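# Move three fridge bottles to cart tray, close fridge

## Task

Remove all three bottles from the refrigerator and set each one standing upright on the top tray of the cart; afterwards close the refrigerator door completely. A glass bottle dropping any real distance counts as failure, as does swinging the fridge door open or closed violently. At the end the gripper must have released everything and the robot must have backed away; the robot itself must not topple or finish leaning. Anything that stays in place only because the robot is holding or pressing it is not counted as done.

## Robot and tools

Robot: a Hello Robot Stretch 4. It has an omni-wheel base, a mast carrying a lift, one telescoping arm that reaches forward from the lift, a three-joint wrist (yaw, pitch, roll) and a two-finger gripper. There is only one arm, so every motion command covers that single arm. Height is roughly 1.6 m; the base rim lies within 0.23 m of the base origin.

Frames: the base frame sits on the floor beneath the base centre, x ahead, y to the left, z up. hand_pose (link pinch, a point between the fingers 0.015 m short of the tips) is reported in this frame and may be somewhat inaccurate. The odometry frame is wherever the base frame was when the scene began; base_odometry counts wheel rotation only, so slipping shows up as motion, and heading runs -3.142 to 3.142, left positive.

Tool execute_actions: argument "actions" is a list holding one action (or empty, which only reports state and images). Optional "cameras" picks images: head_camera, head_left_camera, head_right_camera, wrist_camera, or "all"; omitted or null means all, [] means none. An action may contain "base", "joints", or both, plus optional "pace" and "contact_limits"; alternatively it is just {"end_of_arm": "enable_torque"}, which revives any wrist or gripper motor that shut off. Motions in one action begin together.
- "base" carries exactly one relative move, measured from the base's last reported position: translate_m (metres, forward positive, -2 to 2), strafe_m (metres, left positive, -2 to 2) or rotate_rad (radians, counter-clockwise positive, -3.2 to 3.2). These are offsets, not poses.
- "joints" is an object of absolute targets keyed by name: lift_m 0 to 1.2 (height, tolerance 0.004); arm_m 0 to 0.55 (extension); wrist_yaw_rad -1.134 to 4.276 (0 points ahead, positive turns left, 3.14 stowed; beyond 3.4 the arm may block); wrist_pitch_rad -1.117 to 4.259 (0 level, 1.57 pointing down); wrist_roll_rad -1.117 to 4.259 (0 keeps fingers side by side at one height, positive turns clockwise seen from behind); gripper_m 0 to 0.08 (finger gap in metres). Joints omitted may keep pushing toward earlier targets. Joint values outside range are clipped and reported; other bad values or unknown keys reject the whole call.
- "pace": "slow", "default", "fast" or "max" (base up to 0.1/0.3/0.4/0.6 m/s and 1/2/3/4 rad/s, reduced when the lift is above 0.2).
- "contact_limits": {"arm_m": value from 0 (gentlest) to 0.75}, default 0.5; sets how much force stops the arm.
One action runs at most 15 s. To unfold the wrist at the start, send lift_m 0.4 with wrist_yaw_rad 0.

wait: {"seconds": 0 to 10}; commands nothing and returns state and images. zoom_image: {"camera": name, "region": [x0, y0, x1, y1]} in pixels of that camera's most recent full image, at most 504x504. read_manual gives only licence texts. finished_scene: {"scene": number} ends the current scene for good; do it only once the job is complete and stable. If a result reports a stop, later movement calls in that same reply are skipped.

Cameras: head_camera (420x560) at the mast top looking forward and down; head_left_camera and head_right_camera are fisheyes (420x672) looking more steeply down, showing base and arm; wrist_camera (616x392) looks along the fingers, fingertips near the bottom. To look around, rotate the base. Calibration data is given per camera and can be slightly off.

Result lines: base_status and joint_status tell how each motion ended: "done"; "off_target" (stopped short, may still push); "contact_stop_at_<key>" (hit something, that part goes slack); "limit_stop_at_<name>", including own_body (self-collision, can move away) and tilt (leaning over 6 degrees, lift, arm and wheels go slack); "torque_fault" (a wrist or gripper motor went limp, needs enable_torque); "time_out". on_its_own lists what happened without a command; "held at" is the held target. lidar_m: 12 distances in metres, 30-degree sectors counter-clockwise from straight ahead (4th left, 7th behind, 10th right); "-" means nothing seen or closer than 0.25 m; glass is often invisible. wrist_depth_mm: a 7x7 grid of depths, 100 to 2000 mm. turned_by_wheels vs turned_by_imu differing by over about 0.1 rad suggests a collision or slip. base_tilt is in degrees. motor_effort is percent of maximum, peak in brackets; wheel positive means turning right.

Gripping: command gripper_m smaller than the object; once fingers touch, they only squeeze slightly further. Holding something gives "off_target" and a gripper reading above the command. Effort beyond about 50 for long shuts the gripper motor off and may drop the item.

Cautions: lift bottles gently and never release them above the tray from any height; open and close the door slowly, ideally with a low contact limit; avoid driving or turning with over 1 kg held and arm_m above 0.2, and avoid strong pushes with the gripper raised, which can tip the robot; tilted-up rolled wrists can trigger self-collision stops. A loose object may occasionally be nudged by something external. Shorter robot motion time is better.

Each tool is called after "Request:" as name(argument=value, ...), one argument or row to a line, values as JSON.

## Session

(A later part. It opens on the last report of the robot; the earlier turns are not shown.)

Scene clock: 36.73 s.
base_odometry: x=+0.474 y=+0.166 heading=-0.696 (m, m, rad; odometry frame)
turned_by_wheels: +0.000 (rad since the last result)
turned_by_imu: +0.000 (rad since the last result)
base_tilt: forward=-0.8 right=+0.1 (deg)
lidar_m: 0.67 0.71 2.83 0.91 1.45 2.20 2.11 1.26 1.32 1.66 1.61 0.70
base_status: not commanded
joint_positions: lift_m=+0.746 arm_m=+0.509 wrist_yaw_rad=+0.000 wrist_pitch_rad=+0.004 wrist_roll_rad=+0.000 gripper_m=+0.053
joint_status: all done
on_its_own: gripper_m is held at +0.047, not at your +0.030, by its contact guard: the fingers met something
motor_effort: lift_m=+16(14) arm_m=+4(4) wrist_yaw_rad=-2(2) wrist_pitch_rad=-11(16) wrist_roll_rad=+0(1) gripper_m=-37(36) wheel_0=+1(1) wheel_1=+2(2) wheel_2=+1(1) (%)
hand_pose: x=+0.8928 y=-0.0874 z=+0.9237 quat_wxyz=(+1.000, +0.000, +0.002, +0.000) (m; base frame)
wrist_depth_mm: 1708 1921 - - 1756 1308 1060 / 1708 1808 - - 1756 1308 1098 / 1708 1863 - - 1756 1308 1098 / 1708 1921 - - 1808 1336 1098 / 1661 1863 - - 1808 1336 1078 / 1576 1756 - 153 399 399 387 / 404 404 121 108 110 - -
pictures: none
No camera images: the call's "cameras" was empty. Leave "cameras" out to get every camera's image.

Request:
execute_actions(
  actions=[
    {"joints": {"gripper_m": 0.08}},
  ],
  cameras=["wrist_camera"],
)

Scene clock: 37.83 s.
base_odometry: x=+0.474 y=+0.166 heading=-0.696 (m, m, rad; odometry frame)
turned_by_wheels: +0.000 (rad since the last result)
turned_by_imu: +0.000 (rad since the last result)
base_tilt: forward=-0.7 right=+0.2 (deg)
lidar_m: 0.67 0.71 2.84 0.95 1.42 2.19 2.13 1.25 1.33 1.66 1.59 0.71
base_status: not commanded
joint_positions: lift_m=+0.746 arm_m=+0.509 wrist_yaw_rad=+0.000 wrist_pitch_rad=+0.003 wrist_roll_rad=+0.000 gripper_m=+0.080
joint_status: all done
motor_effort: lift_m=+16(16) arm_m=+5(5) wrist_yaw_rad=+0(1) wrist_pitch_rad=-10(11) wrist_roll_rad=+1(2) gripper_m=+2(35) wheel_0=+1(1) wheel_1=+2(2) wheel_2=+1(1) (%)
hand_pose: x=+0.8927 y=-0.0875 z=+0.9238 quat_wxyz=(+1.000, +0.000, +0.002, +0.000) (m; base frame)
wrist_depth_mm: 1708 1921 - - 1708 1336 1098 / 1708 1921 - - 1808 1336 1078 / 1756 1863 - - 1708 1308 1078 / 1708 1756 - - 1756 1336 1078 / 1708 1863 - - 1756 1336 1060 / 1576 1756 - 155 399 397 389 / 402 111 125 107 114 109 -
pictures: wrist_camera
camera_calibration (this result's frames):
wrist_camera: T_world_to_cam=[[0.00899049, -0.999387, -0.0338356, -0.0571454], [0.0290959, 0.034084, -0.998995, 0.963657], [0.999536, 0.00799698, 0.0293845, -0.770297], [0, 0, 0, 1]] pos_world=[0.742415, -0.0837957, 0.98339]
Images, in order (width x height): wrist_camera 616x392.

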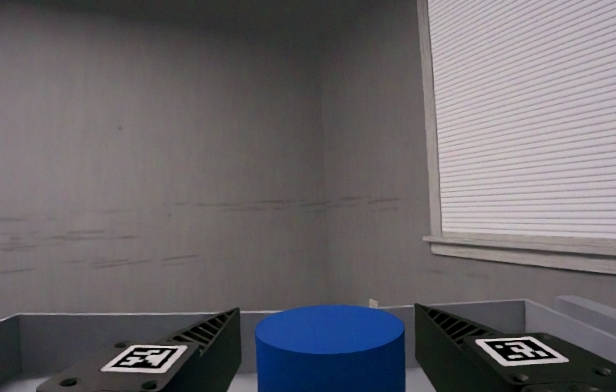

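Request:
execute_actions(
  actions=[
    {"joints": {"arm_m": 0.15, "lift_m": 0.77}, "pace": "fast"},
  ],
  cameras=["head_camera"],
)

Request:
execute_actions(
  actions=[
    {"base": {"rotate_rad": 2.06}, "joints": {"lift_m": 0.15}, "pace": "fast"},
  ],
  cameras=["wrist_camera", "head_camera"],
)

Scene clock: 39.97 s.
base_odometry: x=+0.474 y=+0.166 heading=-0.695 (m, m, rad; odometry frame)
turned_by_wheels: +0.000 (rad since the last result)
turned_by_imu: +0.000 (rad since the last result)
base_tilt: forward=-0.7 right=+0.2 (deg)
lidar_m: 0.67 0.71 2.81 0.96 1.43 2.17 2.11 1.25 1.32 1.65 1.61 0.70
base_status: not commanded
joint_positions: lift_m=+0.770 arm_m=+0.151 wrist_yaw_rad=+0.000 wrist_pitch_rad=+0.003 wrist_roll_rad=+0.000 gripper_m=+0.080
joint_status: all done
motor_effort: lift_m=+20(18) arm_m=-5(7) wrist_yaw_rad=+0(1) wrist_pitch_rad=-8(9) wrist_roll_rad=+0(1) gripper_m=+3(2) wheel_0=+1(1) wheel_1=+2(2) wheel_2=+2(1) (%)
hand_pose: x=+0.5344 y=-0.0875 z=+0.9475 quat_wxyz=(+1.000, +0.000, +0.001, +0.000) (m; base frame)
wrist_depth_mm: - - - - - 1499 1205 / - - - - - 1499 1229 / 1983 - - - - 1499 1229 / 1863 - - - - 1464 1205 / 1983 - - - 1921 1499 1255 / 1921 683 750 473 723 508 1182 / 455 111 130 455 310 109 -
pictures: head_camera
Images, in order (width x height): head_camera 420x560.

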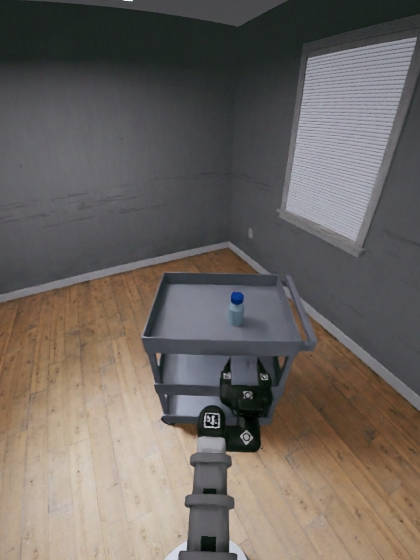

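Scene clock: 42.60 s.
base_odometry: x=+0.474 y=+0.166 heading=+1.364 (m, m, rad; odometry frame)
turned_by_wheels: +2.060 (rad since the last result)
turned_by_imu: +2.090 (rad since the last result)
base_tilt: forward=-0.7 right=+0.2 (deg)
lidar_m: 1.26 2.16 2.12 1.23 1.29 1.67 1.60 0.72 0.68 0.69 2.83 0.95
base_status: done
joint_positions: lift_m=+0.150 arm_m=+0.151 wrist_yaw_rad=+0.000 wrist_pitch_rad=+0.003 wrist_roll_rad=+0.000 gripper_m=+0.080
joint_status: all done
motor_effort: lift_m=+16(20) arm_m=-5(5) wrist_yaw_rad=+0(3) wrist_pitch_rad=-8(8) wrist_roll_rad=+1(1) gripper_m=+0(4) wheel_0=+0(8) wheel_1=-1(2) wheel_2=-1(8) (%)
hand_pose: x=+0.5344 y=-0.0874 z=+0.3278 quat_wxyz=(+1.000, +0.000, +0.001, +0.000) (m; base frame)
wrist_depth_mm: 1756 1708 1336 1576 960 554 1756 / 1708 1756 1366 1537 976 530 1661 / 1756 1756 1576 1576 1025 530 1661 / 1708 1708 1537 1618 1042 539 1661 / 1756 1756 1618 1537 1078 549 1708 / 1397 1397 1160 1160 1098 521 1182 / 946 111 130 866 842 109 -
pictures: head_camera, wrist_camera
camera_calibration (this result's frames):
wrist_camera: T_world_to_cam=[[0.00942637, -0.999383, -0.0338338, -0.0742318], [0.0294579, 0.0340982, -0.998984, 0.378524], [0.999522, 0.00842013, 0.0297611, -0.394722], [0, 0, 0, 1]] pos_world=[0.384082, -0.0837694, 0.387375]
Images, in order (width x height): head_camera 420x560, wrist_camera 616x392.

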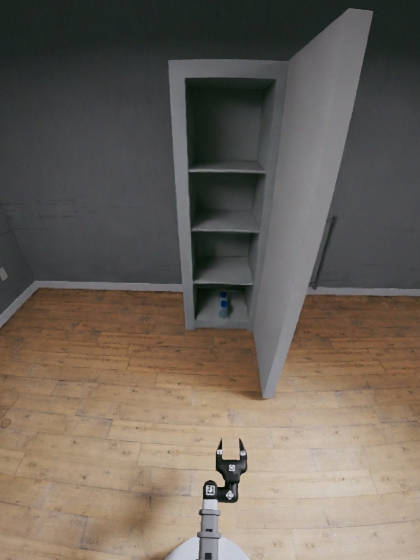

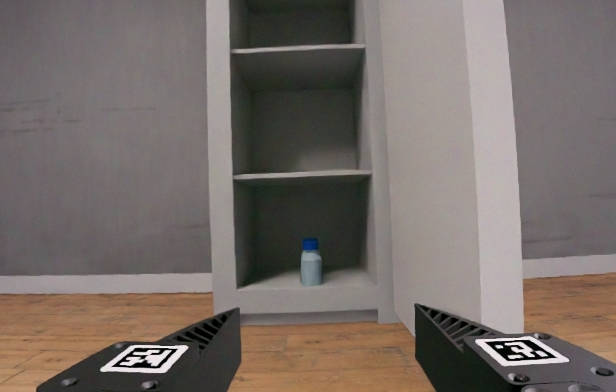

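Request:
execute_actions(
  actions=[
    {"base": {"translate_m": 0.85}, "joints": {"lift_m": 0.076}, "pace": "fast"},
  ],
  cameras=["wrist_camera", "head_camera"],
)

Scene clock: 46.40 s.
base_odometry: x=+0.648 y=+0.998 heading=+1.364 (m, m, rad; odometry frame)
turned_by_wheels: +0.000 (rad since the last result)
turned_by_imu: -0.005 (rad since the last result)
base_tilt: forward=-0.8 right=+0.1 (deg)
lidar_m: 0.68 0.72 1.78 2.02 1.51 1.82 2.45 1.18 1.61 0.30 0.31 0.46
base_status: done
joint_positions: lift_m=+0.076 arm_m=+0.151 wrist_yaw_rad=+0.000 wrist_pitch_rad=+0.003 wrist_roll_rad=+0.000 gripper_m=+0.080
joint_status: all done
motor_effort: lift_m=+16(12) arm_m=-4(5) wrist_yaw_rad=-1(1) wrist_pitch_rad=-8(8) wrist_roll_rad=+1(0) gripper_m=+1(3) wheel_0=-1(4) wheel_1=+0(1) wheel_2=+0(10) (%)
hand_pose: x=+0.5344 y=-0.0874 z=+0.2538 quat_wxyz=(+1.000, +0.000, +0.001, +0.000) (m; base frame)
wrist_depth_mm: 349 364 364 373 366 347 322 / 362 459 496 508 525 379 320 / 362 521 759 750 723 389 320 / 349 517 750 750 750 397 317 / 353 508 759 750 741 402 317 / 353 504 683 357 580 370 317 / 338 111 130 351 404 109 -
pictures: head_camera, wrist_camera
camera_calibration (this result's frames):
wrist_camera: T_world_to_cam=[[0.00921785, -0.999385, -0.0338337, -0.0766682], [0.0294629, 0.0340919, -0.998984, 0.304593], [0.999523, 0.00821164, 0.0297591, -0.39247], [0, 0, 0, 1]] pos_world=[0.384016, -0.0837824, 0.313369]
Images, in order (width x height): head_camera 420x560, wrist_camera 616x392.

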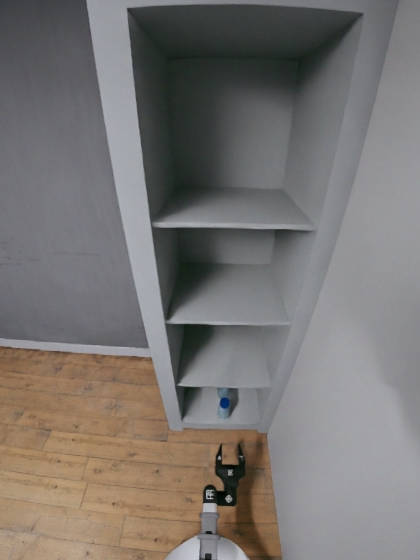

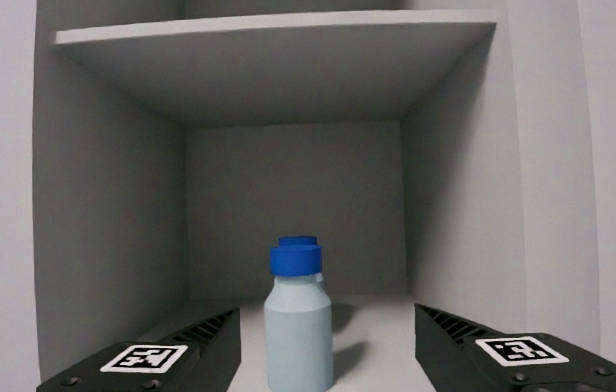

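Request:
zoom_image(
  camera="wrist_camera",
  region=[230, 220, 370, 330],
)

Region (230, 220, 370, 330) of wrist_camera's 616x392 image, scaled by 3.600; it fills the top 396 rows of this view, and the rest is white.

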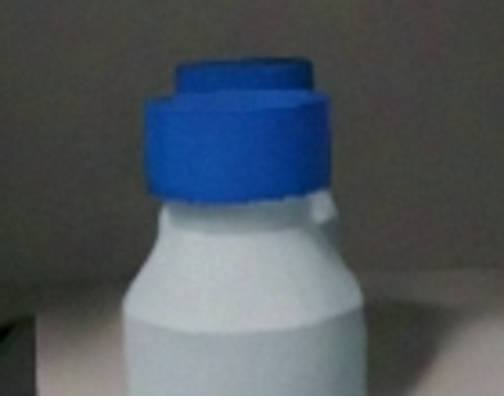

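Request:
execute_actions(
  actions=[
    {"base": {"strafe_m": 0.024}, "joints": {"arm_m": 0.40}, "contact_limits": {"arm_m": 0.2}},
  ],
  cameras=["wrist_camera"],
)

Scene clock: 48.77 s.
base_odometry: x=+0.625 y=+1.003 heading=+1.364 (m, m, rad; odometry frame)
turned_by_wheels: +0.000 (rad since the last result)
turned_by_imu: -0.001 (rad since the last result)
base_tilt: forward=-0.7 right=+0.2 (deg)
lidar_m: 0.69 0.68 1.76 2.01 1.51 1.78 2.46 1.21 1.58 0.33 0.32 0.47
base_status: done
joint_positions: lift_m=+0.076 arm_m=+0.399 wrist_yaw_rad=+0.000 wrist_pitch_rad=+0.003 wrist_roll_rad=+0.000 gripper_m=+0.080
joint_status: all done
motor_effort: lift_m=+16(17) arm_m=+5(5) wrist_yaw_rad=-1(0) wrist_pitch_rad=-7(7) wrist_roll_rad=+0(1) gripper_m=+1(3) wheel_0=+1(3) wheel_1=-2(3) wheel_2=-1(1) (%)
contact_limits: arm_m 0.2
hand_pose: x=+0.7828 y=-0.0874 z=+0.2538 quat_wxyz=(+1.000, +0.000, +0.001, +0.000) (m; base frame)
wrist_depth_mm: 312 342 353 349 366 357 304 / 330 445 504 512 508 427 306 / 329 480 512 512 508 433 306 / 320 477 504 508 508 442 309 / 324 466 508 500 504 445 309 / 320 459 504 146 504 413 310 / 306 111 125 108 116 109 -
pictures: wrist_camera
camera_calibration (this result's frames):
wrist_camera: T_world_to_cam=[[0.00936141, -0.999384, -0.0338337, -0.0790396], [0.0294826, 0.0340964, -0.998984, 0.297263], [0.999521, 0.00835439, 0.0297837, -0.64074], [0, 0, 0, 1]] pos_world=[0.632409, -0.0837735, 0.31337]
Images, in order (width x height): wrist_camera 616x392.

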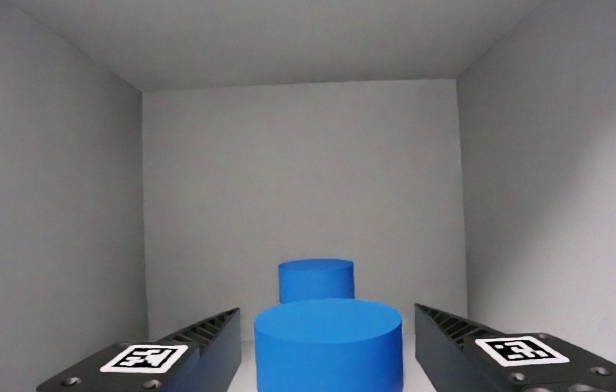

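Request:
execute_actions(
  actions=[
    {"joints": {"gripper_m": 0.03, "lift_m": 0.079}, "pace": "slow"},
  ],
  cameras=["wrist_camera"],
)

Request:
execute_actions(
  actions=[
    {"joints": {"lift_m": 0.11}},
  ],
  cameras=["wrist_camera"],
)

Scene clock: 50.37 s.
base_odometry: x=+0.625 y=+1.003 heading=+1.364 (m, m, rad; odometry frame)
turned_by_wheels: +0.000 (rad since the last result)
turned_by_imu: +0.000 (rad since the last result)
base_tilt: forward=-0.7 right=+0.2 (deg)
lidar_m: 0.69 0.72 1.76 1.98 1.49 1.81 2.46 1.19 1.59 0.33 0.34 0.46
base_status: not commanded
joint_positions: lift_m=+0.079 arm_m=+0.399 wrist_yaw_rad=+0.000 wrist_pitch_rad=+0.003 wrist_roll_rad=+0.001 gripper_m=+0.053
joint_status: gripper_m off_target (ended at +0.053, target +0.030); the others done
on_its_own: gripper_m is held at +0.047, not at your +0.030, by its contact guard: the fingers met something
motor_effort: lift_m=+21(16) arm_m=+5(5) wrist_yaw_rad=+0(1) wrist_pitch_rad=-8(8) wrist_roll_rad=-1(1) gripper_m=-35(33) wheel_0=+0(1) wheel_1=-2(2) wheel_2=-1(1) (%)
hand_pose: x=+0.7828 y=-0.0874 z=+0.2565 quat_wxyz=(+1.000, +0.000, +0.001, +0.000) (m; base frame)
wrist_depth_mm: 312 336 347 343 368 353 304 / 330 436 488 504 508 427 307 / 330 480 508 508 508 436 307 / 320 477 512 508 504 445 310 / 325 469 504 500 504 445 310 / 319 459 500 155 496 449 310 / 314 397 122 109 111 - -
pictures: wrist_camera
camera_calibration (this result's frames):
wrist_camera: T_world_to_cam=[[0.00940937, -0.999365, -0.0343674, -0.0788391], [0.0294771, 0.0346312, -0.998965, 0.29994], [0.999521, 0.00838658, 0.0297842, -0.640822], [0, 0, 0, 1]] pos_world=[0.632416, -0.083802, 0.316007]
Images, in order (width x height): wrist_camera 616x392.

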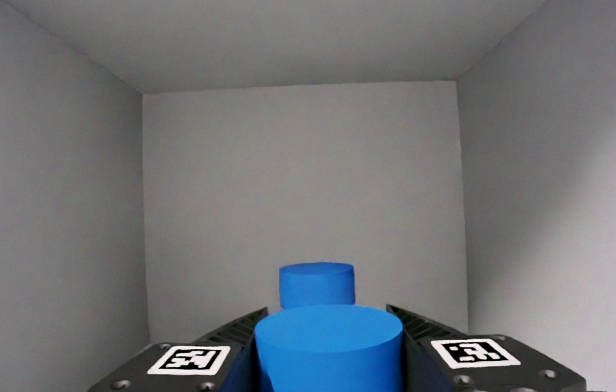

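Scene clock: 51.30 s.
base_odometry: x=+0.625 y=+1.003 heading=+1.364 (m, m, rad; odometry frame)
turned_by_wheels: +0.000 (rad since the last result)
turned_by_imu: +0.000 (rad since the last result)
base_tilt: forward=-0.7 right=+0.1 (deg)
lidar_m: 0.69 0.72 1.76 2.01 1.51 1.79 2.47 1.21 1.59 0.34 0.32 0.48
base_status: not commanded
joint_positions: lift_m=+0.110 arm_m=+0.399 wrist_yaw_rad=+0.000 wrist_pitch_rad=+0.006 wrist_roll_rad=+0.000 gripper_m=+0.053
joint_status: all done
on_its_own: gripper_m is held at +0.047, not at your +0.030, by its contact guard: the fingers met something
motor_effort: lift_m=+22(26) arm_m=+4(5) wrist_yaw_rad=+0(2) wrist_pitch_rad=-18(20) wrist_roll_rad=+0(1) gripper_m=-34(36) wheel_0=+0(1) wheel_1=-1(2) wheel_2=-1(1) (%)
hand_pose: x=+0.7828 y=-0.0874 z=+0.2865 quat_wxyz=(+1.000, +0.000, +0.003, +0.000) (m; base frame)
wrist_depth_mm: 273 282 293 291 306 310 293 / 329 394 418 430 442 397 307 / 329 484 508 508 508 433 304 / 320 480 504 512 500 439 309 / 322 469 512 504 504 445 310 / 320 459 504 155 496 445 312 / 312 394 122 108 111 - -
pictures: wrist_camera
camera_calibration (this result's frames):
wrist_camera: T_world_to_cam=[[0.00916849, -0.999374, -0.0341808, -0.0776953], [0.0258366, 0.0344076, -0.999074, 0.332864], [0.999624, 0.00827688, 0.0261359, -0.640758], [0, 0, 0, 1]] pos_world=[0.632629, -0.0837962, 0.346647]
Images, in order (width x height): wrist_camera 616x392.

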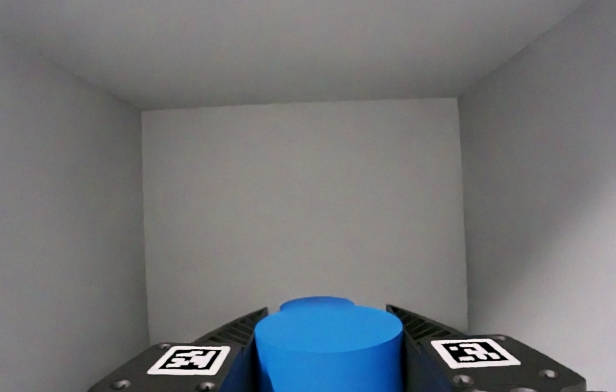

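Request:
execute_actions(
  actions=[
    {"base": {"translate_m": -0.85}, "joints": {"arm_m": 0.1, "lift_m": 0.86}, "pace": "fast"},
  ],
  cameras=[],
)

Request:
execute_actions(
  actions=[
    {"base": {"rotate_rad": -1.84}},
  ],
  cameras=["wrist_camera", "head_camera"],
)

Scene clock: 55.47 s.
base_odometry: x=+0.450 y=+0.171 heading=+1.364 (m, m, rad; odometry frame)
turned_by_wheels: +0.000 (rad since the last result)
turned_by_imu: +0.003 (rad since the last result)
base_tilt: forward=-0.7 right=+0.1 (deg)
lidar_m: 1.37 2.19 2.10 1.18 1.29 1.66 1.59 0.75 0.69 0.73 2.82 0.97
base_status: done
joint_positions: lift_m=+0.860 arm_m=+0.101 wrist_yaw_rad=+0.000 wrist_pitch_rad=+0.006 wrist_roll_rad=+0.000 gripper_m=+0.053
joint_status: all done
on_its_own: gripper_m is held at +0.047, not at your +0.030, by its contact guard: the fingers met something
motor_effort: lift_m=+22(24) arm_m=-4(6) wrist_yaw_rad=+0(2) wrist_pitch_rad=-18(20) wrist_roll_rad=+0(0) gripper_m=-35(37) wheel_0=+1(8) wheel_1=+2(5) wheel_2=-1(11) (%)
hand_pose: x=+0.4843 y=-0.0874 z=+1.0366 quat_wxyz=(+1.000, +0.000, +0.003, +0.000) (m; base frame)
wrist_depth_mm: 1756 1808 1366 1281 1042 609 1756 / 1756 1808 1661 1661 1078 621 1708 / 1808 1756 1576 1618 1098 591 1708 / 1756 1808 1756 1661 1138 591 1708 / 1756 1756 1708 1618 1182 603 1756 / 1756 1708 1756 156 788 603 1708 / 1708 1708 122 108 111 - 1708
pictures: none
No camera images: the call's "cameras" was empty. Leave "cameras" out to get every camera's image.

Scene clock: 57.67 s.
base_odometry: x=+0.450 y=+0.171 heading=-0.476 (m, m, rad; odometry frame)
turned_by_wheels: -1.840 (rad since the last result)
turned_by_imu: -1.868 (rad since the last result)
base_tilt: forward=-0.7 right=+0.2 (deg)
lidar_m: 0.69 2.71 2.42 0.96 1.53 2.36 2.01 1.23 1.43 1.58 1.62 0.69
base_status: done
joint_positions: lift_m=+0.860 arm_m=+0.101 wrist_yaw_rad=+0.000 wrist_pitch_rad=+0.006 wrist_roll_rad=+0.000 gripper_m=+0.053
joint_status: not commanded
on_its_own: gripper_m is held at +0.047, not at your +0.030, by its contact guard: the fingers met something
motor_effort: lift_m=+21(22) arm_m=-5(5) wrist_yaw_rad=+0(3) wrist_pitch_rad=-19(19) wrist_roll_rad=+1(0) gripper_m=-34(35) wheel_0=+0(6) wheel_1=-1(7) wheel_2=+1(8) (%)
hand_pose: x=+0.4844 y=-0.0874 z=+1.0366 quat_wxyz=(+1.000, +0.000, +0.003, +0.000) (m; base frame)
wrist_depth_mm: - - - - - 1921 1464 / - - - - - 1921 1499 / - - - - - 1921 1464 / - - - - - - 1537 / - - - - - - 1576 / - - - 156 517 759 1060 / - - 122 108 111 - -
pictures: head_camera, wrist_camera
camera_calibration (this result's frames):
wrist_camera: T_world_to_cam=[[0.00898771, -0.999386, -0.0338581, -0.0496072], [0.0258278, 0.0340802, -0.999085, 1.08997], [0.999626, 0.00810501, 0.0261182, -0.362074], [0, 0, 0, 1]] pos_world=[0.334233, -0.0837885, 1.09675]
Images, in order (width x height): head_camera 420x560, wrist_camera 616x392.

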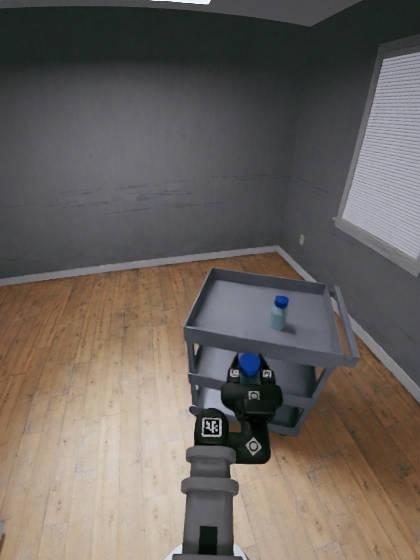

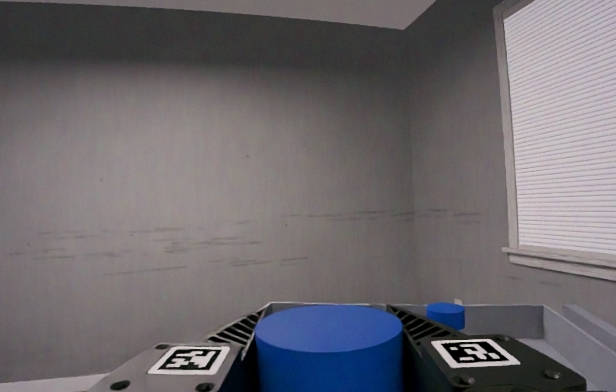

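Request:
execute_actions(
  actions=[
    {"joints": {"arm_m": 0.52}, "contact_limits": {"arm_m": 0.2}, "pace": "fast"},
  ],
  cameras=["head_camera"],
)

Request:
execute_actions(
  actions=[
    {"joints": {"lift_m": 0.753}},
  ],
  cameras=["wrist_camera", "head_camera"],
)

Scene clock: 59.83 s.
base_odometry: x=+0.450 y=+0.171 heading=-0.476 (m, m, rad; odometry frame)
turned_by_wheels: +0.000 (rad since the last result)
turned_by_imu: +0.000 (rad since the last result)
base_tilt: forward=-0.7 right=+0.1 (deg)
lidar_m: 0.70 2.71 2.45 0.93 1.54 2.35 2.02 1.23 1.43 1.59 1.62 0.70
base_status: not commanded
joint_positions: lift_m=+0.860 arm_m=+0.519 wrist_yaw_rad=+0.000 wrist_pitch_rad=+0.006 wrist_roll_rad=+0.000 gripper_m=+0.053
joint_status: all done
on_its_own: gripper_m is held at +0.047, not at your +0.030, by its contact guard: the fingers met something
motor_effort: lift_m=+21(21) arm_m=+4(7) wrist_yaw_rad=-1(2) wrist_pitch_rad=-19(19) wrist_roll_rad=+0(1) gripper_m=-35(34) wheel_0=+0(0) wheel_1=-1(1) wheel_2=+1(1) (%)
contact_limits: arm_m 0.2
hand_pose: x=+0.9028 y=-0.0874 z=+1.0366 quat_wxyz=(+1.000, +0.000, +0.003, +0.000) (m; base frame)
wrist_depth_mm: 1756 1808 - - - 1756 1366 / 1708 1808 - - - 1756 1366 / 1708 1756 1921 - - 1863 1397 / 1756 1863 1921 - - 1863 1397 / 1708 1756 1921 - - 1756 1397 / 1708 1756 1863 156 - 1863 1366 / 1756 1808 122 108 111 - 1397
pictures: head_camera
Images, in order (width x height): head_camera 420x560.

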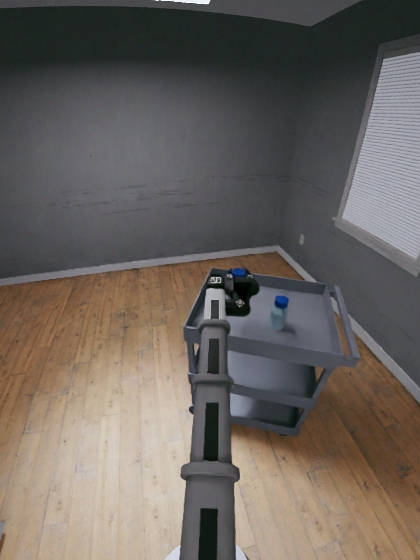

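Scene clock: 61.30 s.
base_odometry: x=+0.450 y=+0.171 heading=-0.476 (m, m, rad; odometry frame)
turned_by_wheels: +0.000 (rad since the last result)
turned_by_imu: +0.000 (rad since the last result)
base_tilt: forward=-0.7 right=+0.2 (deg)
lidar_m: 0.70 2.72 2.42 0.96 1.53 2.35 2.02 1.22 1.42 1.60 1.62 0.69
base_status: not commanded
joint_positions: lift_m=+0.753 arm_m=+0.519 wrist_yaw_rad=+0.000 wrist_pitch_rad=+0.006 wrist_roll_rad=+0.000 gripper_m=+0.053
joint_status: all done
on_its_own: gripper_m is held at +0.047, not at your +0.030, by its contact guard: the fingers met something
motor_effort: lift_m=+18(18) arm_m=+5(4) wrist_yaw_rad=-1(1) wrist_pitch_rad=-19(19) wrist_roll_rad=+1(1) gripper_m=-36(35) wheel_0=+0(0) wheel_1=-1(1) wheel_2=+1(1) (%)
hand_pose: x=+0.9028 y=-0.0874 z=+0.9299 quat_wxyz=(+1.000, +0.000, +0.003, +0.000) (m; base frame)
wrist_depth_mm: 1808 1863 - - - 1756 1366 / 1756 1863 - - - 1808 1397 / 1708 1808 1921 - - 1808 1397 / 1756 1863 1921 - - 1863 1397 / 1618 1808 1983 - - 1808 1397 / 1708 1808 1863 156 407 1661 1336 / 1708 1708 122 108 111 - -
pictures: head_camera, wrist_camera
camera_calibration (this result's frames):
wrist_camera: T_world_to_cam=[[0.00932975, -0.999383, -0.033861, -0.0572148], [0.0256187, 0.0340902, -0.99909, 0.972676], [0.999628, 0.00845378, 0.025921, -0.777342], [0, 0, 0, 1]] pos_world=[0.752669, -0.0837668, 0.990003]
Images, in order (width x height): head_camera 420x560, wrist_camera 616x392.

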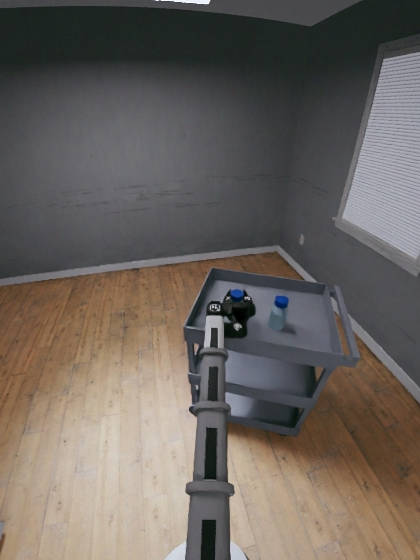

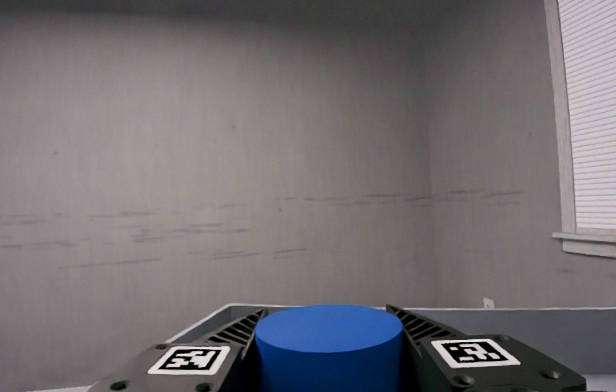

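Request:
execute_actions(
  actions=[
    {"joints": {"lift_m": 0.747}, "pace": "slow"},
  ],
  cameras=[],
)

Scene clock: 62.00 s.
base_odometry: x=+0.450 y=+0.171 heading=-0.476 (m, m, rad; odometry frame)
turned_by_wheels: +0.000 (rad since the last result)
turned_by_imu: +0.000 (rad since the last result)
base_tilt: forward=-0.7 right=+0.1 (deg)
lidar_m: 0.70 2.71 2.44 0.96 1.53 2.33 2.01 1.22 1.42 1.60 1.62 0.69
base_status: not commanded
joint_positions: lift_m=+0.747 arm_m=+0.519 wrist_yaw_rad=+0.000 wrist_pitch_rad=+0.004 wrist_roll_rad=+0.000 gripper_m=+0.053
joint_status: all done
on_its_own: gripper_m is held at +0.047, not at your +0.030, by its contact guard: the fingers met something
motor_effort: lift_m=+16(20) arm_m=+5(5) wrist_yaw_rad=-1(1) wrist_pitch_rad=-11(19) wrist_roll_rad=+1(0) gripper_m=-33(34) wheel_0=+0(0) wheel_1=-1(2) wheel_2=+1(1) (%)
hand_pose: x=+0.9028 y=-0.0874 z=+0.9246 quat_wxyz=(+1.000, +0.000, +0.002, +0.000) (m; base frame)
wrist_depth_mm: 1808 1921 - - - 1808 1397 / 1756 1863 - - - 1808 1366 / 1808 1863 1983 - - 1808 1366 / 1708 1808 1921 - - 1863 1464 / 1808 1863 1921 - - 1863 1397 / 1756 1863 1863 156 394 384 366 / 1708 1756 123 108 111 - -
pictures: none
No camera images: the call's "cameras" was empty. Leave "cameras" out to get every camera's image.

Bottle is resting on the tray. Release, retract, and turn back.

Request:
execute_actions(
  actions=[
    {"joints": {"gripper_m": 0.08}},
  ],
  cameras=[],
)

Request:
execute_actions(
  actions=[
    {"joints": {"arm_m": 0.15, "lift_m": 0.77}, "pace": "fast"},
  ],
  cameras=["head_camera"],
)

Request:
execute_actions(
  actions=[
    {"base": {"rotate_rad": 1.84}, "joints": {"lift_m": 0.15}, "pace": "fast"},
  ],
  cameras=["wrist_camera"],
)

Scene clock: 63.17 s.
base_odometry: x=+0.450 y=+0.171 heading=-0.476 (m, m, rad; odometry frame)
turned_by_wheels: +0.000 (rad since the last result)
turned_by_imu: +0.000 (rad since the last result)
base_tilt: forward=-0.7 right=+0.2 (deg)
lidar_m: 0.70 2.72 2.43 0.94 1.53 2.36 2.02 1.21 1.45 1.58 1.62 0.70
base_status: not commanded
joint_positions: lift_m=+0.747 arm_m=+0.519 wrist_yaw_rad=+0.000 wrist_pitch_rad=+0.003 wrist_roll_rad=+0.000 gripper_m=+0.080
joint_status: all done
motor_effort: lift_m=+16(16) arm_m=+4(4) wrist_yaw_rad=+0(1) wrist_pitch_rad=-9(11) wrist_roll_rad=+0(1) gripper_m=+2(33) wheel_0=+0(0) wheel_1=-1(1) wheel_2=+1(1) (%)
hand_pose: x=+0.9027 y=-0.0875 z=+0.9248 quat_wxyz=(+1.000, +0.000, +0.001, +0.000) (m; base frame)
wrist_depth_mm: 1756 1863 - - - 1756 1366 / 1808 1863 - - - 1808 1366 / 1756 1863 1983 - - 1808 1366 / 1708 1808 1921 - - 1808 1397 / 1756 1808 1921 - - 1808 1430 / 1708 1756 1808 424 399 379 370 / 1661 111 125 108 115 109 -
pictures: none
No camera images: the call's "cameras" was empty. Leave "cameras" out to get every camera's image.

Scene clock: 65.03 s.
base_odometry: x=+0.450 y=+0.171 heading=-0.476 (m, m, rad; odometry frame)
turned_by_wheels: +0.000 (rad since the last result)
turned_by_imu: +0.000 (rad since the last result)
base_tilt: forward=-0.7 right=+0.2 (deg)
lidar_m: 0.70 2.72 2.45 0.97 1.53 2.36 2.01 1.23 1.42 1.59 1.63 0.70
base_status: not commanded
joint_positions: lift_m=+0.770 arm_m=+0.151 wrist_yaw_rad=+0.000 wrist_pitch_rad=+0.003 wrist_roll_rad=+0.000 gripper_m=+0.080
joint_status: all done
motor_effort: lift_m=+20(21) arm_m=-5(6) wrist_yaw_rad=+0(1) wrist_pitch_rad=-8(9) wrist_roll_rad=+0(1) gripper_m=-1(3) wheel_0=+0(0) wheel_1=-1(1) wheel_2=+1(1) (%)
hand_pose: x=+0.5344 y=-0.0875 z=+0.9475 quat_wxyz=(+1.000, +0.000, +0.001, +0.000) (m; base frame)
wrist_depth_mm: - - - - - 1863 1464 / - - - - - 1863 1464 / - - - - - 1983 1537 / - - - - - 1983 1464 / - - - - - 1863 1430 / - - 683 480 723 445 621 / - 111 130 336 319 109 -
pictures: head_camera
Images, in order (width x height): head_camera 420x560.

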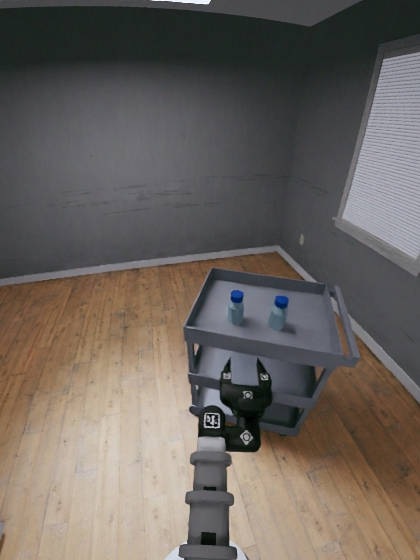

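Scene clock: 67.67 s.
base_odometry: x=+0.450 y=+0.171 heading=+1.364 (m, m, rad; odometry frame)
turned_by_wheels: +1.840 (rad since the last result)
turned_by_imu: +1.867 (rad since the last result)
base_tilt: forward=-0.8 right=+0.1 (deg)
lidar_m: 1.33 2.19 2.08 1.23 1.28 1.69 1.59 0.74 0.68 0.70 2.85 0.95
base_status: done
joint_positions: lift_m=+0.150 arm_m=+0.151 wrist_yaw_rad=+0.000 wrist_pitch_rad=+0.003 wrist_roll_rad=+0.000 gripper_m=+0.080
joint_status: all done
motor_effort: lift_m=+16(12) arm_m=-5(5) wrist_yaw_rad=+0(3) wrist_pitch_rad=-8(8) wrist_roll_rad=+0(0) gripper_m=+1(2) wheel_0=+2(8) wheel_1=+1(2) wheel_2=-1(7) (%)
hand_pose: x=+0.5344 y=-0.0874 z=+0.3278 quat_wxyz=(+1.000, +0.000, +0.001, +0.000) (m; base frame)
wrist_depth_mm: 1808 1708 1618 1618 1042 549 1661 / 1756 1756 1537 1537 1060 535 1708 / 1708 1756 1537 1576 1118 539 1618 / 1708 1708 1499 1576 1118 554 1661 / 1708 1708 1397 1576 1182 554 1708 / 1430 1430 1182 1160 1078 517 1118 / 946 111 130 854 854 109 -
pictures: wrist_camera
camera_calibration (this result's frames):
wrist_camera: T_world_to_cam=[[0.00943834, -0.999383, -0.0338322, -0.0742362], [0.0294644, 0.0340969, -0.998984, 0.378523], [0.999521, 0.00843191, 0.029768, -0.39473], [0, 0, 0, 1]] pos_world=[0.384089, -0.0837686, 0.387377]
Images, in order (width x height): wrist_camera 616x392.

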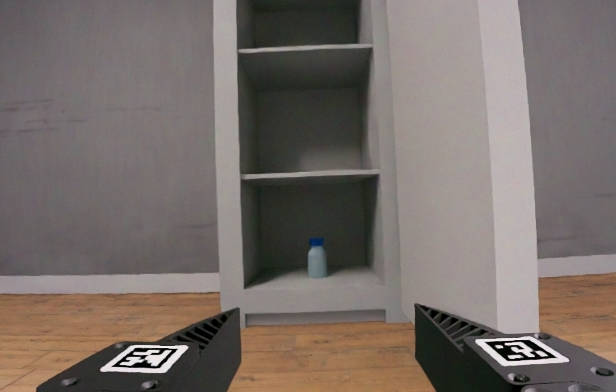

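Request:
execute_actions(
  actions=[
    {"base": {"translate_m": 0.9}, "joints": {"lift_m": 0.079, "arm_m": 0.285}, "pace": "fast"},
  ],
  cameras=["wrist_camera"],
)

Request:
zoom_image(
  camera="wrist_camera",
  region=[240, 220, 380, 330],
)

Scene clock: 71.37 s.
base_odometry: x=+0.635 y=+1.052 heading=+1.364 (m, m, rad; odometry frame)
turned_by_wheels: +0.000 (rad since the last result)
turned_by_imu: -0.006 (rad since the last result)
base_tilt: forward=-0.7 right=+0.2 (deg)
lidar_m: 0.64 0.65 1.71 1.99 1.53 1.82 2.50 1.23 2.82 0.32 0.35 0.49
base_status: done
joint_positions: lift_m=+0.079 arm_m=+0.284 wrist_yaw_rad=+0.000 wrist_pitch_rad=+0.003 wrist_roll_rad=+0.000 gripper_m=+0.080
joint_status: all done
motor_effort: lift_m=+16(16) arm_m=+4(5) wrist_yaw_rad=-1(1) wrist_pitch_rad=-8(8) wrist_roll_rad=+0(1) gripper_m=+1(2) wheel_0=-1(3) wheel_1=-1(7) wheel_2=-1(11) (%)
hand_pose: x=+0.6678 y=-0.0874 z=+0.2568 quat_wxyz=(+1.000, +0.000, +0.001, +0.000) (m; base frame)
wrist_depth_mm: 312 334 347 347 359 353 304 / 329 430 484 500 525 427 309 / 329 477 569 574 574 433 307 / 319 477 574 574 569 445 309 / 324 469 569 569 564 445 310 / 319 462 569 304 569 415 312 / 307 111 130 293 387 109 -
pictures: wrist_camera
camera_calibration (this result's frames):
wrist_camera: T_world_to_cam=[[0.00931747, -0.999384, -0.033833, -0.0778423], [0.0293727, 0.0340934, -0.998987, 0.303695], [0.999525, 0.00831427, 0.0296723, -0.525902], [0, 0, 0, 1]] pos_world=[0.517457, -0.0837759, 0.316358]
Images, in order (width x height): wrist_camera 616x392.

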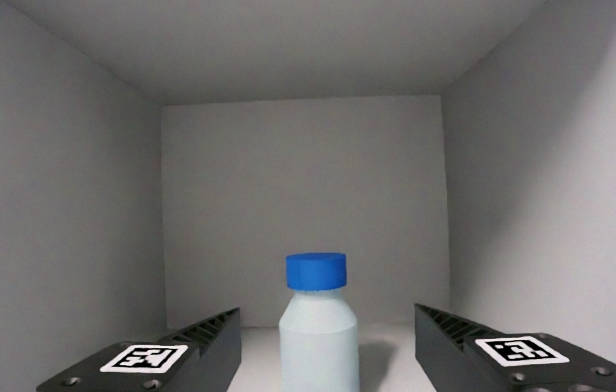

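Region (240, 220, 380, 330) of wrist_camera's 616x392 image, scaled by 3.600; it fills the top 396 rows of this view, and the rest is white.

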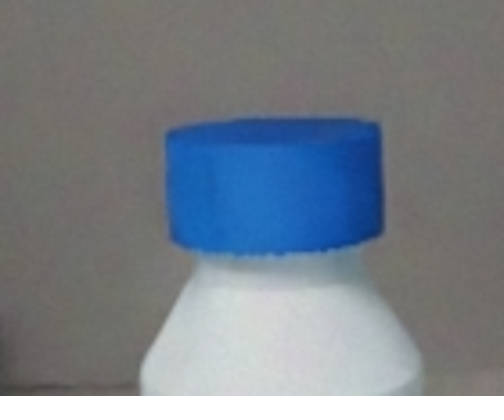

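Request:
execute_actions(
  actions=[
    {"base": {"strafe_m": 0.004}, "joints": {"arm_m": 0.477}, "contact_limits": {"arm_m": 0.2}},
  ],
  cameras=["wrist_camera"],
)

Scene clock: 73.17 s.
base_odometry: x=+0.631 y=+1.053 heading=+1.364 (m, m, rad; odometry frame)
turned_by_wheels: +0.000 (rad since the last result)
turned_by_imu: -0.001 (rad since the last result)
base_tilt: forward=-0.7 right=+0.2 (deg)
lidar_m: 0.63 0.65 1.69 1.99 1.53 1.76 2.52 1.22 2.83 0.33 0.34 0.47
base_status: done
joint_positions: lift_m=+0.079 arm_m=+0.476 wrist_yaw_rad=+0.000 wrist_pitch_rad=+0.003 wrist_roll_rad=+0.000 gripper_m=+0.080
joint_status: all done
motor_effort: lift_m=+17(16) arm_m=+5(7) wrist_yaw_rad=-1(0) wrist_pitch_rad=-8(9) wrist_roll_rad=+1(1) gripper_m=+1(3) wheel_0=+0(6) wheel_1=+0(4) wheel_2=-1(0) (%)
contact_limits: arm_m 0.2
hand_pose: x=+0.8598 y=-0.0874 z=+0.2568 quat_wxyz=(+1.000, +0.000, +0.001, +0.000) (m; base frame)
wrist_depth_mm: 309 338 349 345 359 349 310 / 325 387 387 382 384 382 306 / 325 387 387 382 387 377 309 / 315 382 384 379 379 377 312 / 315 382 382 379 379 377 315 / 315 377 379 156 377 370 317 / 303 111 129 109 115 109 -
pictures: wrist_camera
camera_calibration (this result's frames):
wrist_camera: T_world_to_cam=[[0.00937667, -0.999384, -0.0338322, -0.0796694], [0.0294676, 0.0340951, -0.998984, 0.297994], [0.999522, 0.00837019, 0.0297692, -0.717795], [0, 0, 0, 1]] pos_world=[0.709417, -0.0837724, 0.316364]
Images, in order (width x height): wrist_camera 616x392.

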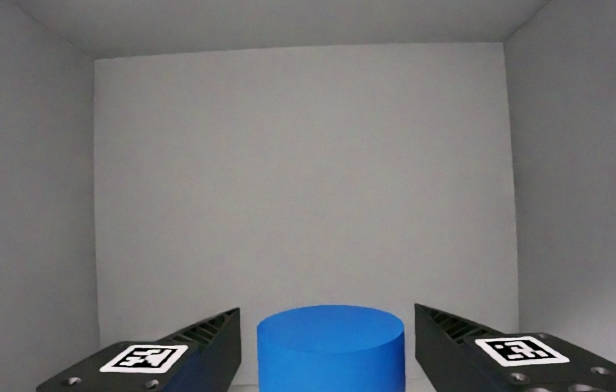

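Well centred. Grip and lift.

Request:
execute_actions(
  actions=[
    {"joints": {"gripper_m": 0.03}, "pace": "slow"},
  ],
  cameras=[],
)

Request:
execute_actions(
  actions=[
    {"joints": {"lift_m": 0.11}},
  ],
  cameras=["wrist_camera"],
)

Scene clock: 74.67 s.
base_odometry: x=+0.631 y=+1.053 heading=+1.364 (m, m, rad; odometry frame)
turned_by_wheels: +0.000 (rad since the last result)
turned_by_imu: +0.000 (rad since the last result)
base_tilt: forward=-0.7 right=+0.2 (deg)
lidar_m: 0.64 0.66 1.71 1.99 1.53 1.77 2.51 1.25 2.83 0.33 0.35 0.48
base_status: not commanded
joint_positions: lift_m=+0.079 arm_m=+0.476 wrist_yaw_rad=+0.000 wrist_pitch_rad=+0.003 wrist_roll_rad=+0.000 gripper_m=+0.053
joint_status: gripper_m off_target (ended at +0.053, target +0.030)
on_its_own: gripper_m is held at +0.047, not at your +0.030, by its contact guard: the fingers met something
motor_effort: lift_m=+16(17) arm_m=+5(5) wrist_yaw_rad=+1(0) wrist_pitch_rad=-8(8) wrist_roll_rad=+1(0) gripper_m=-36(36) wheel_0=+0(0) wheel_1=+0(0) wheel_2=-1(1) (%)
hand_pose: x=+0.8597 y=-0.0875 z=+0.2568 quat_wxyz=(+1.000, +0.000, +0.001, +0.000) (m; base frame)
wrist_depth_mm: 309 338 349 342 359 349 310 / 324 389 387 384 384 384 312 / 327 384 382 387 382 379 310 / 314 382 379 382 382 379 315 / 320 379 379 382 379 377 315 / 314 377 377 156 377 377 317 / 309 377 123 108 111 - -
pictures: none
No camera images: the call's "cameras" was empty. Leave "cameras" out to get every camera's image.

Scene clock: 75.60 s.
base_odometry: x=+0.631 y=+1.053 heading=+1.364 (m, m, rad; odometry frame)
turned_by_wheels: +0.000 (rad since the last result)
turned_by_imu: +0.000 (rad since the last result)
base_tilt: forward=-0.8 right=+0.2 (deg)
lidar_m: 0.63 0.66 1.69 1.99 1.52 1.80 2.51 1.24 2.83 0.32 0.34 0.47
base_status: not commanded
joint_positions: lift_m=+0.110 arm_m=+0.476 wrist_yaw_rad=+0.000 wrist_pitch_rad=+0.006 wrist_roll_rad=+0.000 gripper_m=+0.053
joint_status: all done
on_its_own: gripper_m is held at +0.047, not at your +0.030, by its contact guard: the fingers met something
motor_effort: lift_m=+22(23) arm_m=+5(5) wrist_yaw_rad=+0(0) wrist_pitch_rad=-17(18) wrist_roll_rad=+0(1) gripper_m=-35(36) wheel_0=+0(1) wheel_1=+0(0) wheel_2=-1(1) (%)
hand_pose: x=+0.8597 y=-0.0875 z=+0.2867 quat_wxyz=(+1.000, +0.000, +0.003, +0.000) (m; base frame)
wrist_depth_mm: 273 283 294 291 306 307 297 / 327 387 382 384 384 382 304 / 327 384 384 382 382 379 309 / 317 384 382 384 379 377 314 / 319 379 379 379 375 377 315 / 310 382 379 156 375 375 317 / 307 377 122 109 111 - -
pictures: wrist_camera
camera_calibration (this result's frames):
wrist_camera: T_world_to_cam=[[0.00890688, -0.999385, -0.0339175, -0.0783081], [0.0262759, 0.0341411, -0.999072, 0.330584], [0.999615, 0.0080074, 0.0265638, -0.717859], [0, 0, 0, 1]] pos_world=[0.709593, -0.0837983, 0.346691]
Images, in order (width x height): wrist_camera 616x392.

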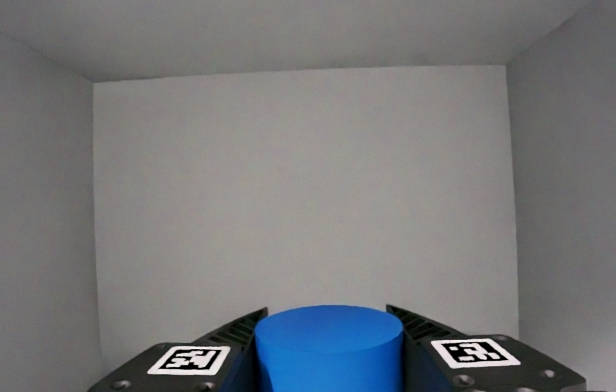

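Request:
execute_actions(
  actions=[
    {"base": {"translate_m": -1.05}, "joints": {"arm_m": 0.1, "lift_m": 0.27}, "pace": "fast"},
  ],
  cameras=[],
)

Request:
execute_actions(
  actions=[
    {"base": {"rotate_rad": -2.05}, "joints": {"lift_m": 0.86, "arm_m": 0.05}, "pace": "fast"},
  ],
  cameras=["wrist_camera", "head_camera"],
)

Scene clock: 80.03 s.
base_odometry: x=+0.415 y=+0.025 heading=+1.364 (m, m, rad; odometry frame)
turned_by_wheels: +0.000 (rad since the last result)
turned_by_imu: +0.005 (rad since the last result)
base_tilt: forward=-0.8 right=+0.2 (deg)
lidar_m: 1.36 2.33 2.09 1.19 1.27 1.52 1.45 0.66 0.63 0.65 2.85 1.11
base_status: done
joint_positions: lift_m=+0.270 arm_m=+0.101 wrist_yaw_rad=+0.000 wrist_pitch_rad=+0.006 wrist_roll_rad=+0.000 gripper_m=+0.053
joint_status: all done
on_its_own: gripper_m is held at +0.047, not at your +0.030, by its contact guard: the fingers met something
motor_effort: lift_m=+21(21) arm_m=-4(4) wrist_yaw_rad=+0(2) wrist_pitch_rad=-18(18) wrist_roll_rad=+1(1) gripper_m=-34(35) wheel_0=+1(8) wheel_1=+0(9) wheel_2=+1(11) (%)
hand_pose: x=+0.4843 y=-0.0875 z=+0.4467 quat_wxyz=(+1.000, +0.000, +0.003, +0.000) (m; base frame)
wrist_depth_mm: 1921 1983 1921 1537 1060 1863 - / 1921 1921 1983 1808 1098 1863 1921 / 1921 1921 1863 1808 1118 1863 1808 / 1921 1921 1863 1808 1138 1863 1808 / 1921 1921 1921 1808 1205 1921 1921 / 1808 1756 1576 156 831 1281 1537 / 1229 1229 122 109 111 - 1060
pictures: none
No camera images: the call's "cameras" was empty. Leave "cameras" out to get every camera's image.

Scene clock: 82.60 s.
base_odometry: x=+0.415 y=+0.025 heading=-0.686 (m, m, rad; odometry frame)
turned_by_wheels: -2.050 (rad since the last result)
turned_by_imu: -2.081 (rad since the last result)
base_tilt: forward=-0.7 right=+0.2 (deg)
lidar_m: 0.62 0.65 2.87 1.07 1.60 2.36 2.08 1.21 1.30 1.48 1.45 0.66
base_status: done
joint_positions: lift_m=+0.860 arm_m=+0.051 wrist_yaw_rad=+0.000 wrist_pitch_rad=+0.006 wrist_roll_rad=+0.000 gripper_m=+0.053
joint_status: all done
on_its_own: gripper_m is held at +0.047, not at your +0.030, by its contact guard: the fingers met something
motor_effort: lift_m=+22(23) arm_m=-5(5) wrist_yaw_rad=+0(5) wrist_pitch_rad=-17(18) wrist_roll_rad=+1(1) gripper_m=-35(34) wheel_0=-1(10) wheel_1=+1(6) wheel_2=-1(10) (%)
hand_pose: x=+0.4344 y=-0.0874 z=+1.0367 quat_wxyz=(+1.000, +0.000, +0.003, +0.000) (m; base frame)
wrist_depth_mm: - - - - 1808 1397 1160 / - - - - 1863 1366 1138 / - - - - 1863 1464 1182 / - - - - 1863 1430 1138 / - - - - 1921 1397 1138 / - - - 156 1708 1430 1160 / 640 508 122 108 111 - 1098
pictures: head_camera, wrist_camera
camera_calibration (this result's frames):
wrist_camera: T_world_to_cam=[[0.00908277, -0.999388, -0.033772, -0.0492707], [0.0263424, 0.0340008, -0.999075, 1.09107], [0.999612, 0.00818473, 0.0266351, -0.312661], [0, 0, 0, 1]] pos_world=[0.284246, -0.0837789, 1.09673]
Images, in order (width x height): head_camera 420x560, wrist_camera 616x392.

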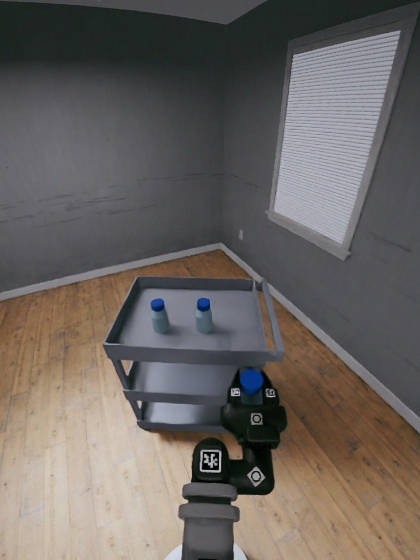

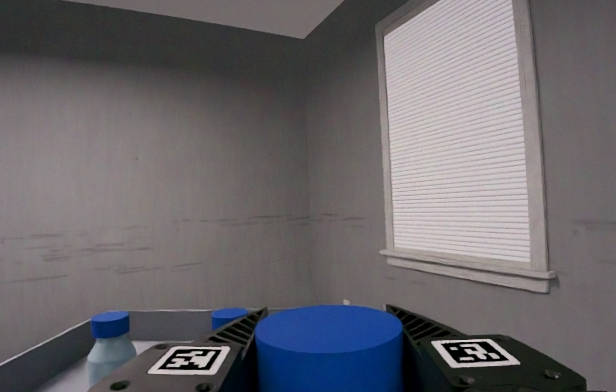

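Request:
zoom_image(
  camera="head_camera",
  region=[100, 265, 300, 405],
)

Region (100, 265, 300, 405) of head_camera's 420x560 image, scaled by 2.520, with more detail than that image has; it fills the top 353 rows of this view, and the rest is white.

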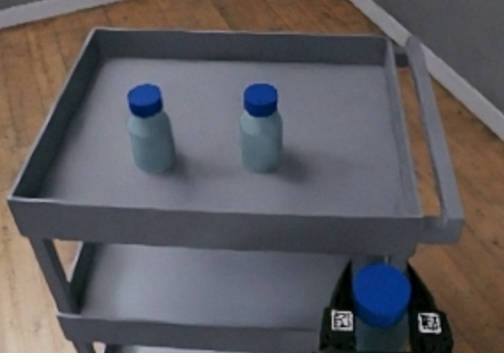

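Request:
execute_actions(
  actions=[
    {"joints": {"arm_m": 0.46}, "contact_limits": {"arm_m": 0.2}, "pace": "fast"},
  ],
  cameras=[],
)

Request:
execute_actions(
  actions=[
    {"joints": {"lift_m": 0.753}},
  ],
  cameras=["wrist_camera", "head_camera"],
)

Scene clock: 84.83 s.
base_odometry: x=+0.415 y=+0.025 heading=-0.686 (m, m, rad; odometry frame)
turned_by_wheels: +0.000 (rad since the last result)
turned_by_imu: -0.001 (rad since the last result)
base_tilt: forward=-0.7 right=+0.1 (deg)
lidar_m: 0.64 0.64 2.87 1.11 1.60 2.37 2.08 1.22 1.30 1.52 1.46 0.66
base_status: not commanded
joint_positions: lift_m=+0.860 arm_m=+0.459 wrist_yaw_rad=+0.000 wrist_pitch_rad=+0.006 wrist_roll_rad=+0.000 gripper_m=+0.053
joint_status: all done
on_its_own: gripper_m is held at +0.047, not at your +0.030, by its contact guard: the fingers met something
motor_effort: lift_m=+22(22) arm_m=+4(3) wrist_yaw_rad=-1(2) wrist_pitch_rad=-17(18) wrist_roll_rad=+1(1) gripper_m=-34(35) wheel_0=+0(1) wheel_1=+1(1) wheel_2=-1(2) (%)
contact_limits: arm_m 0.2
hand_pose: x=+0.8428 y=-0.0874 z=+1.0367 quat_wxyz=(+1.000, +0.000, +0.003, +0.000) (m; base frame)
wrist_depth_mm: 1808 1921 - - 1576 1182 976 / 1756 1983 - - 1618 1229 991 / 1808 1921 - - 1618 1229 991 / 1863 1863 - - 1661 1205 991 / 1808 1921 - - 1661 1229 991 / 1708 1921 - 157 1464 1229 976 / 1708 1863 122 108 111 - 960
pictures: none
No camera images: the call's "cameras" was empty. Leave "cameras" out to get every camera's image.

Scene clock: 86.30 s.
base_odometry: x=+0.415 y=+0.025 heading=-0.686 (m, m, rad; odometry frame)
turned_by_wheels: +0.000 (rad since the last result)
turned_by_imu: +0.000 (rad since the last result)
base_tilt: forward=-0.8 right=+0.1 (deg)
lidar_m: 0.63 0.66 2.85 1.09 1.62 2.37 2.09 1.21 1.29 1.52 1.47 0.63
base_status: not commanded
joint_positions: lift_m=+0.753 arm_m=+0.459 wrist_yaw_rad=+0.000 wrist_pitch_rad=+0.006 wrist_roll_rad=+0.000 gripper_m=+0.053
joint_status: all done
on_its_own: gripper_m is held at +0.047, not at your +0.030, by its contact guard: the fingers met something
motor_effort: lift_m=+18(20) arm_m=+4(4) wrist_yaw_rad=-1(0) wrist_pitch_rad=-18(18) wrist_roll_rad=+1(1) gripper_m=-35(36) wheel_0=+0(1) wheel_1=+1(1) wheel_2=-1(1) (%)
hand_pose: x=+0.8428 y=-0.0874 z=+0.9300 quat_wxyz=(+1.000, +0.000, +0.003, +0.000) (m; base frame)
wrist_depth_mm: 1756 - - - 1618 1205 960 / 1808 1921 - - 1618 1205 960 / 1708 1921 - - 1661 1205 976 / 1708 1921 - - 1661 1205 991 / 1756 1921 - - 1618 1229 991 / 1661 1863 - 156 1430 1118 991 / 137 410 122 108 111 - 946
pictures: head_camera, wrist_camera
camera_calibration (this result's frames):
wrist_camera: T_world_to_cam=[[0.00935699, -0.999386, -0.0337743, -0.0567528], [0.026106, 0.0340084, -0.999081, 0.973907], [0.999615, 0.00846667, 0.0264082, -0.717833], [0, 0, 0, 1]] pos_world=[0.692663, -0.0837613, 0.990052]
Images, in order (width x height): head_camera 420x560, wrist_camera 616x392.

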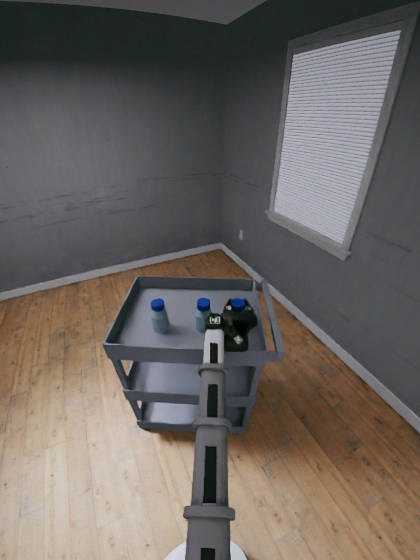

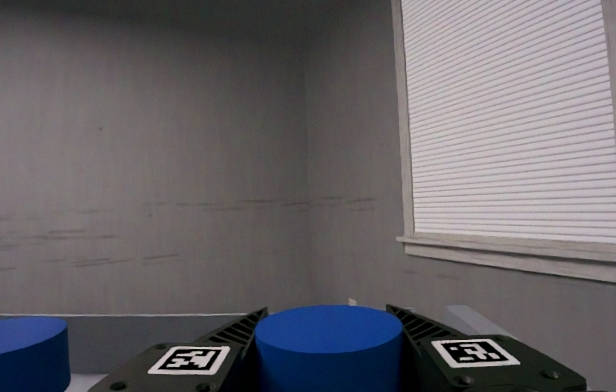

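Request:
execute_actions(
  actions=[
    {"joints": {"lift_m": 0.747}, "pace": "slow"},
  ],
  cameras=[],
)

Scene clock: 87.00 s.
base_odometry: x=+0.415 y=+0.025 heading=-0.686 (m, m, rad; odometry frame)
turned_by_wheels: +0.000 (rad since the last result)
turned_by_imu: +0.000 (rad since the last result)
base_tilt: forward=-0.8 right=+0.2 (deg)
lidar_m: 0.62 0.65 2.86 1.10 1.62 2.34 2.09 1.23 1.29 1.50 1.47 0.65
base_status: not commanded
joint_positions: lift_m=+0.747 arm_m=+0.459 wrist_yaw_rad=+0.000 wrist_pitch_rad=+0.004 wrist_roll_rad=+0.000 gripper_m=+0.053
joint_status: all done
on_its_own: gripper_m is held at +0.047, not at your +0.030, by its contact guard: the fingers met something
motor_effort: lift_m=+16(20) arm_m=+4(4) wrist_yaw_rad=-1(1) wrist_pitch_rad=-11(18) wrist_roll_rad=+1(1) gripper_m=-35(36) wheel_0=-1(1) wheel_1=+1(1) wheel_2=-1(1) (%)
hand_pose: x=+0.8428 y=-0.0874 z=+0.9246 quat_wxyz=(+1.000, +0.000, +0.002, +0.000) (m; base frame)
wrist_depth_mm: 1756 1983 - - 1618 1160 960 / 1808 1863 - - 1576 1160 976 / 1756 1863 - - 1618 1205 991 / 1661 1983 - - 1708 1205 991 / 1756 1863 - - 1661 1229 991 / 1661 1756 - 157 404 1118 991 / 138 407 122 108 111 - 946
pictures: none
No camera images: the call's "cameras" was empty. Leave "cameras" out to get every camera's image.


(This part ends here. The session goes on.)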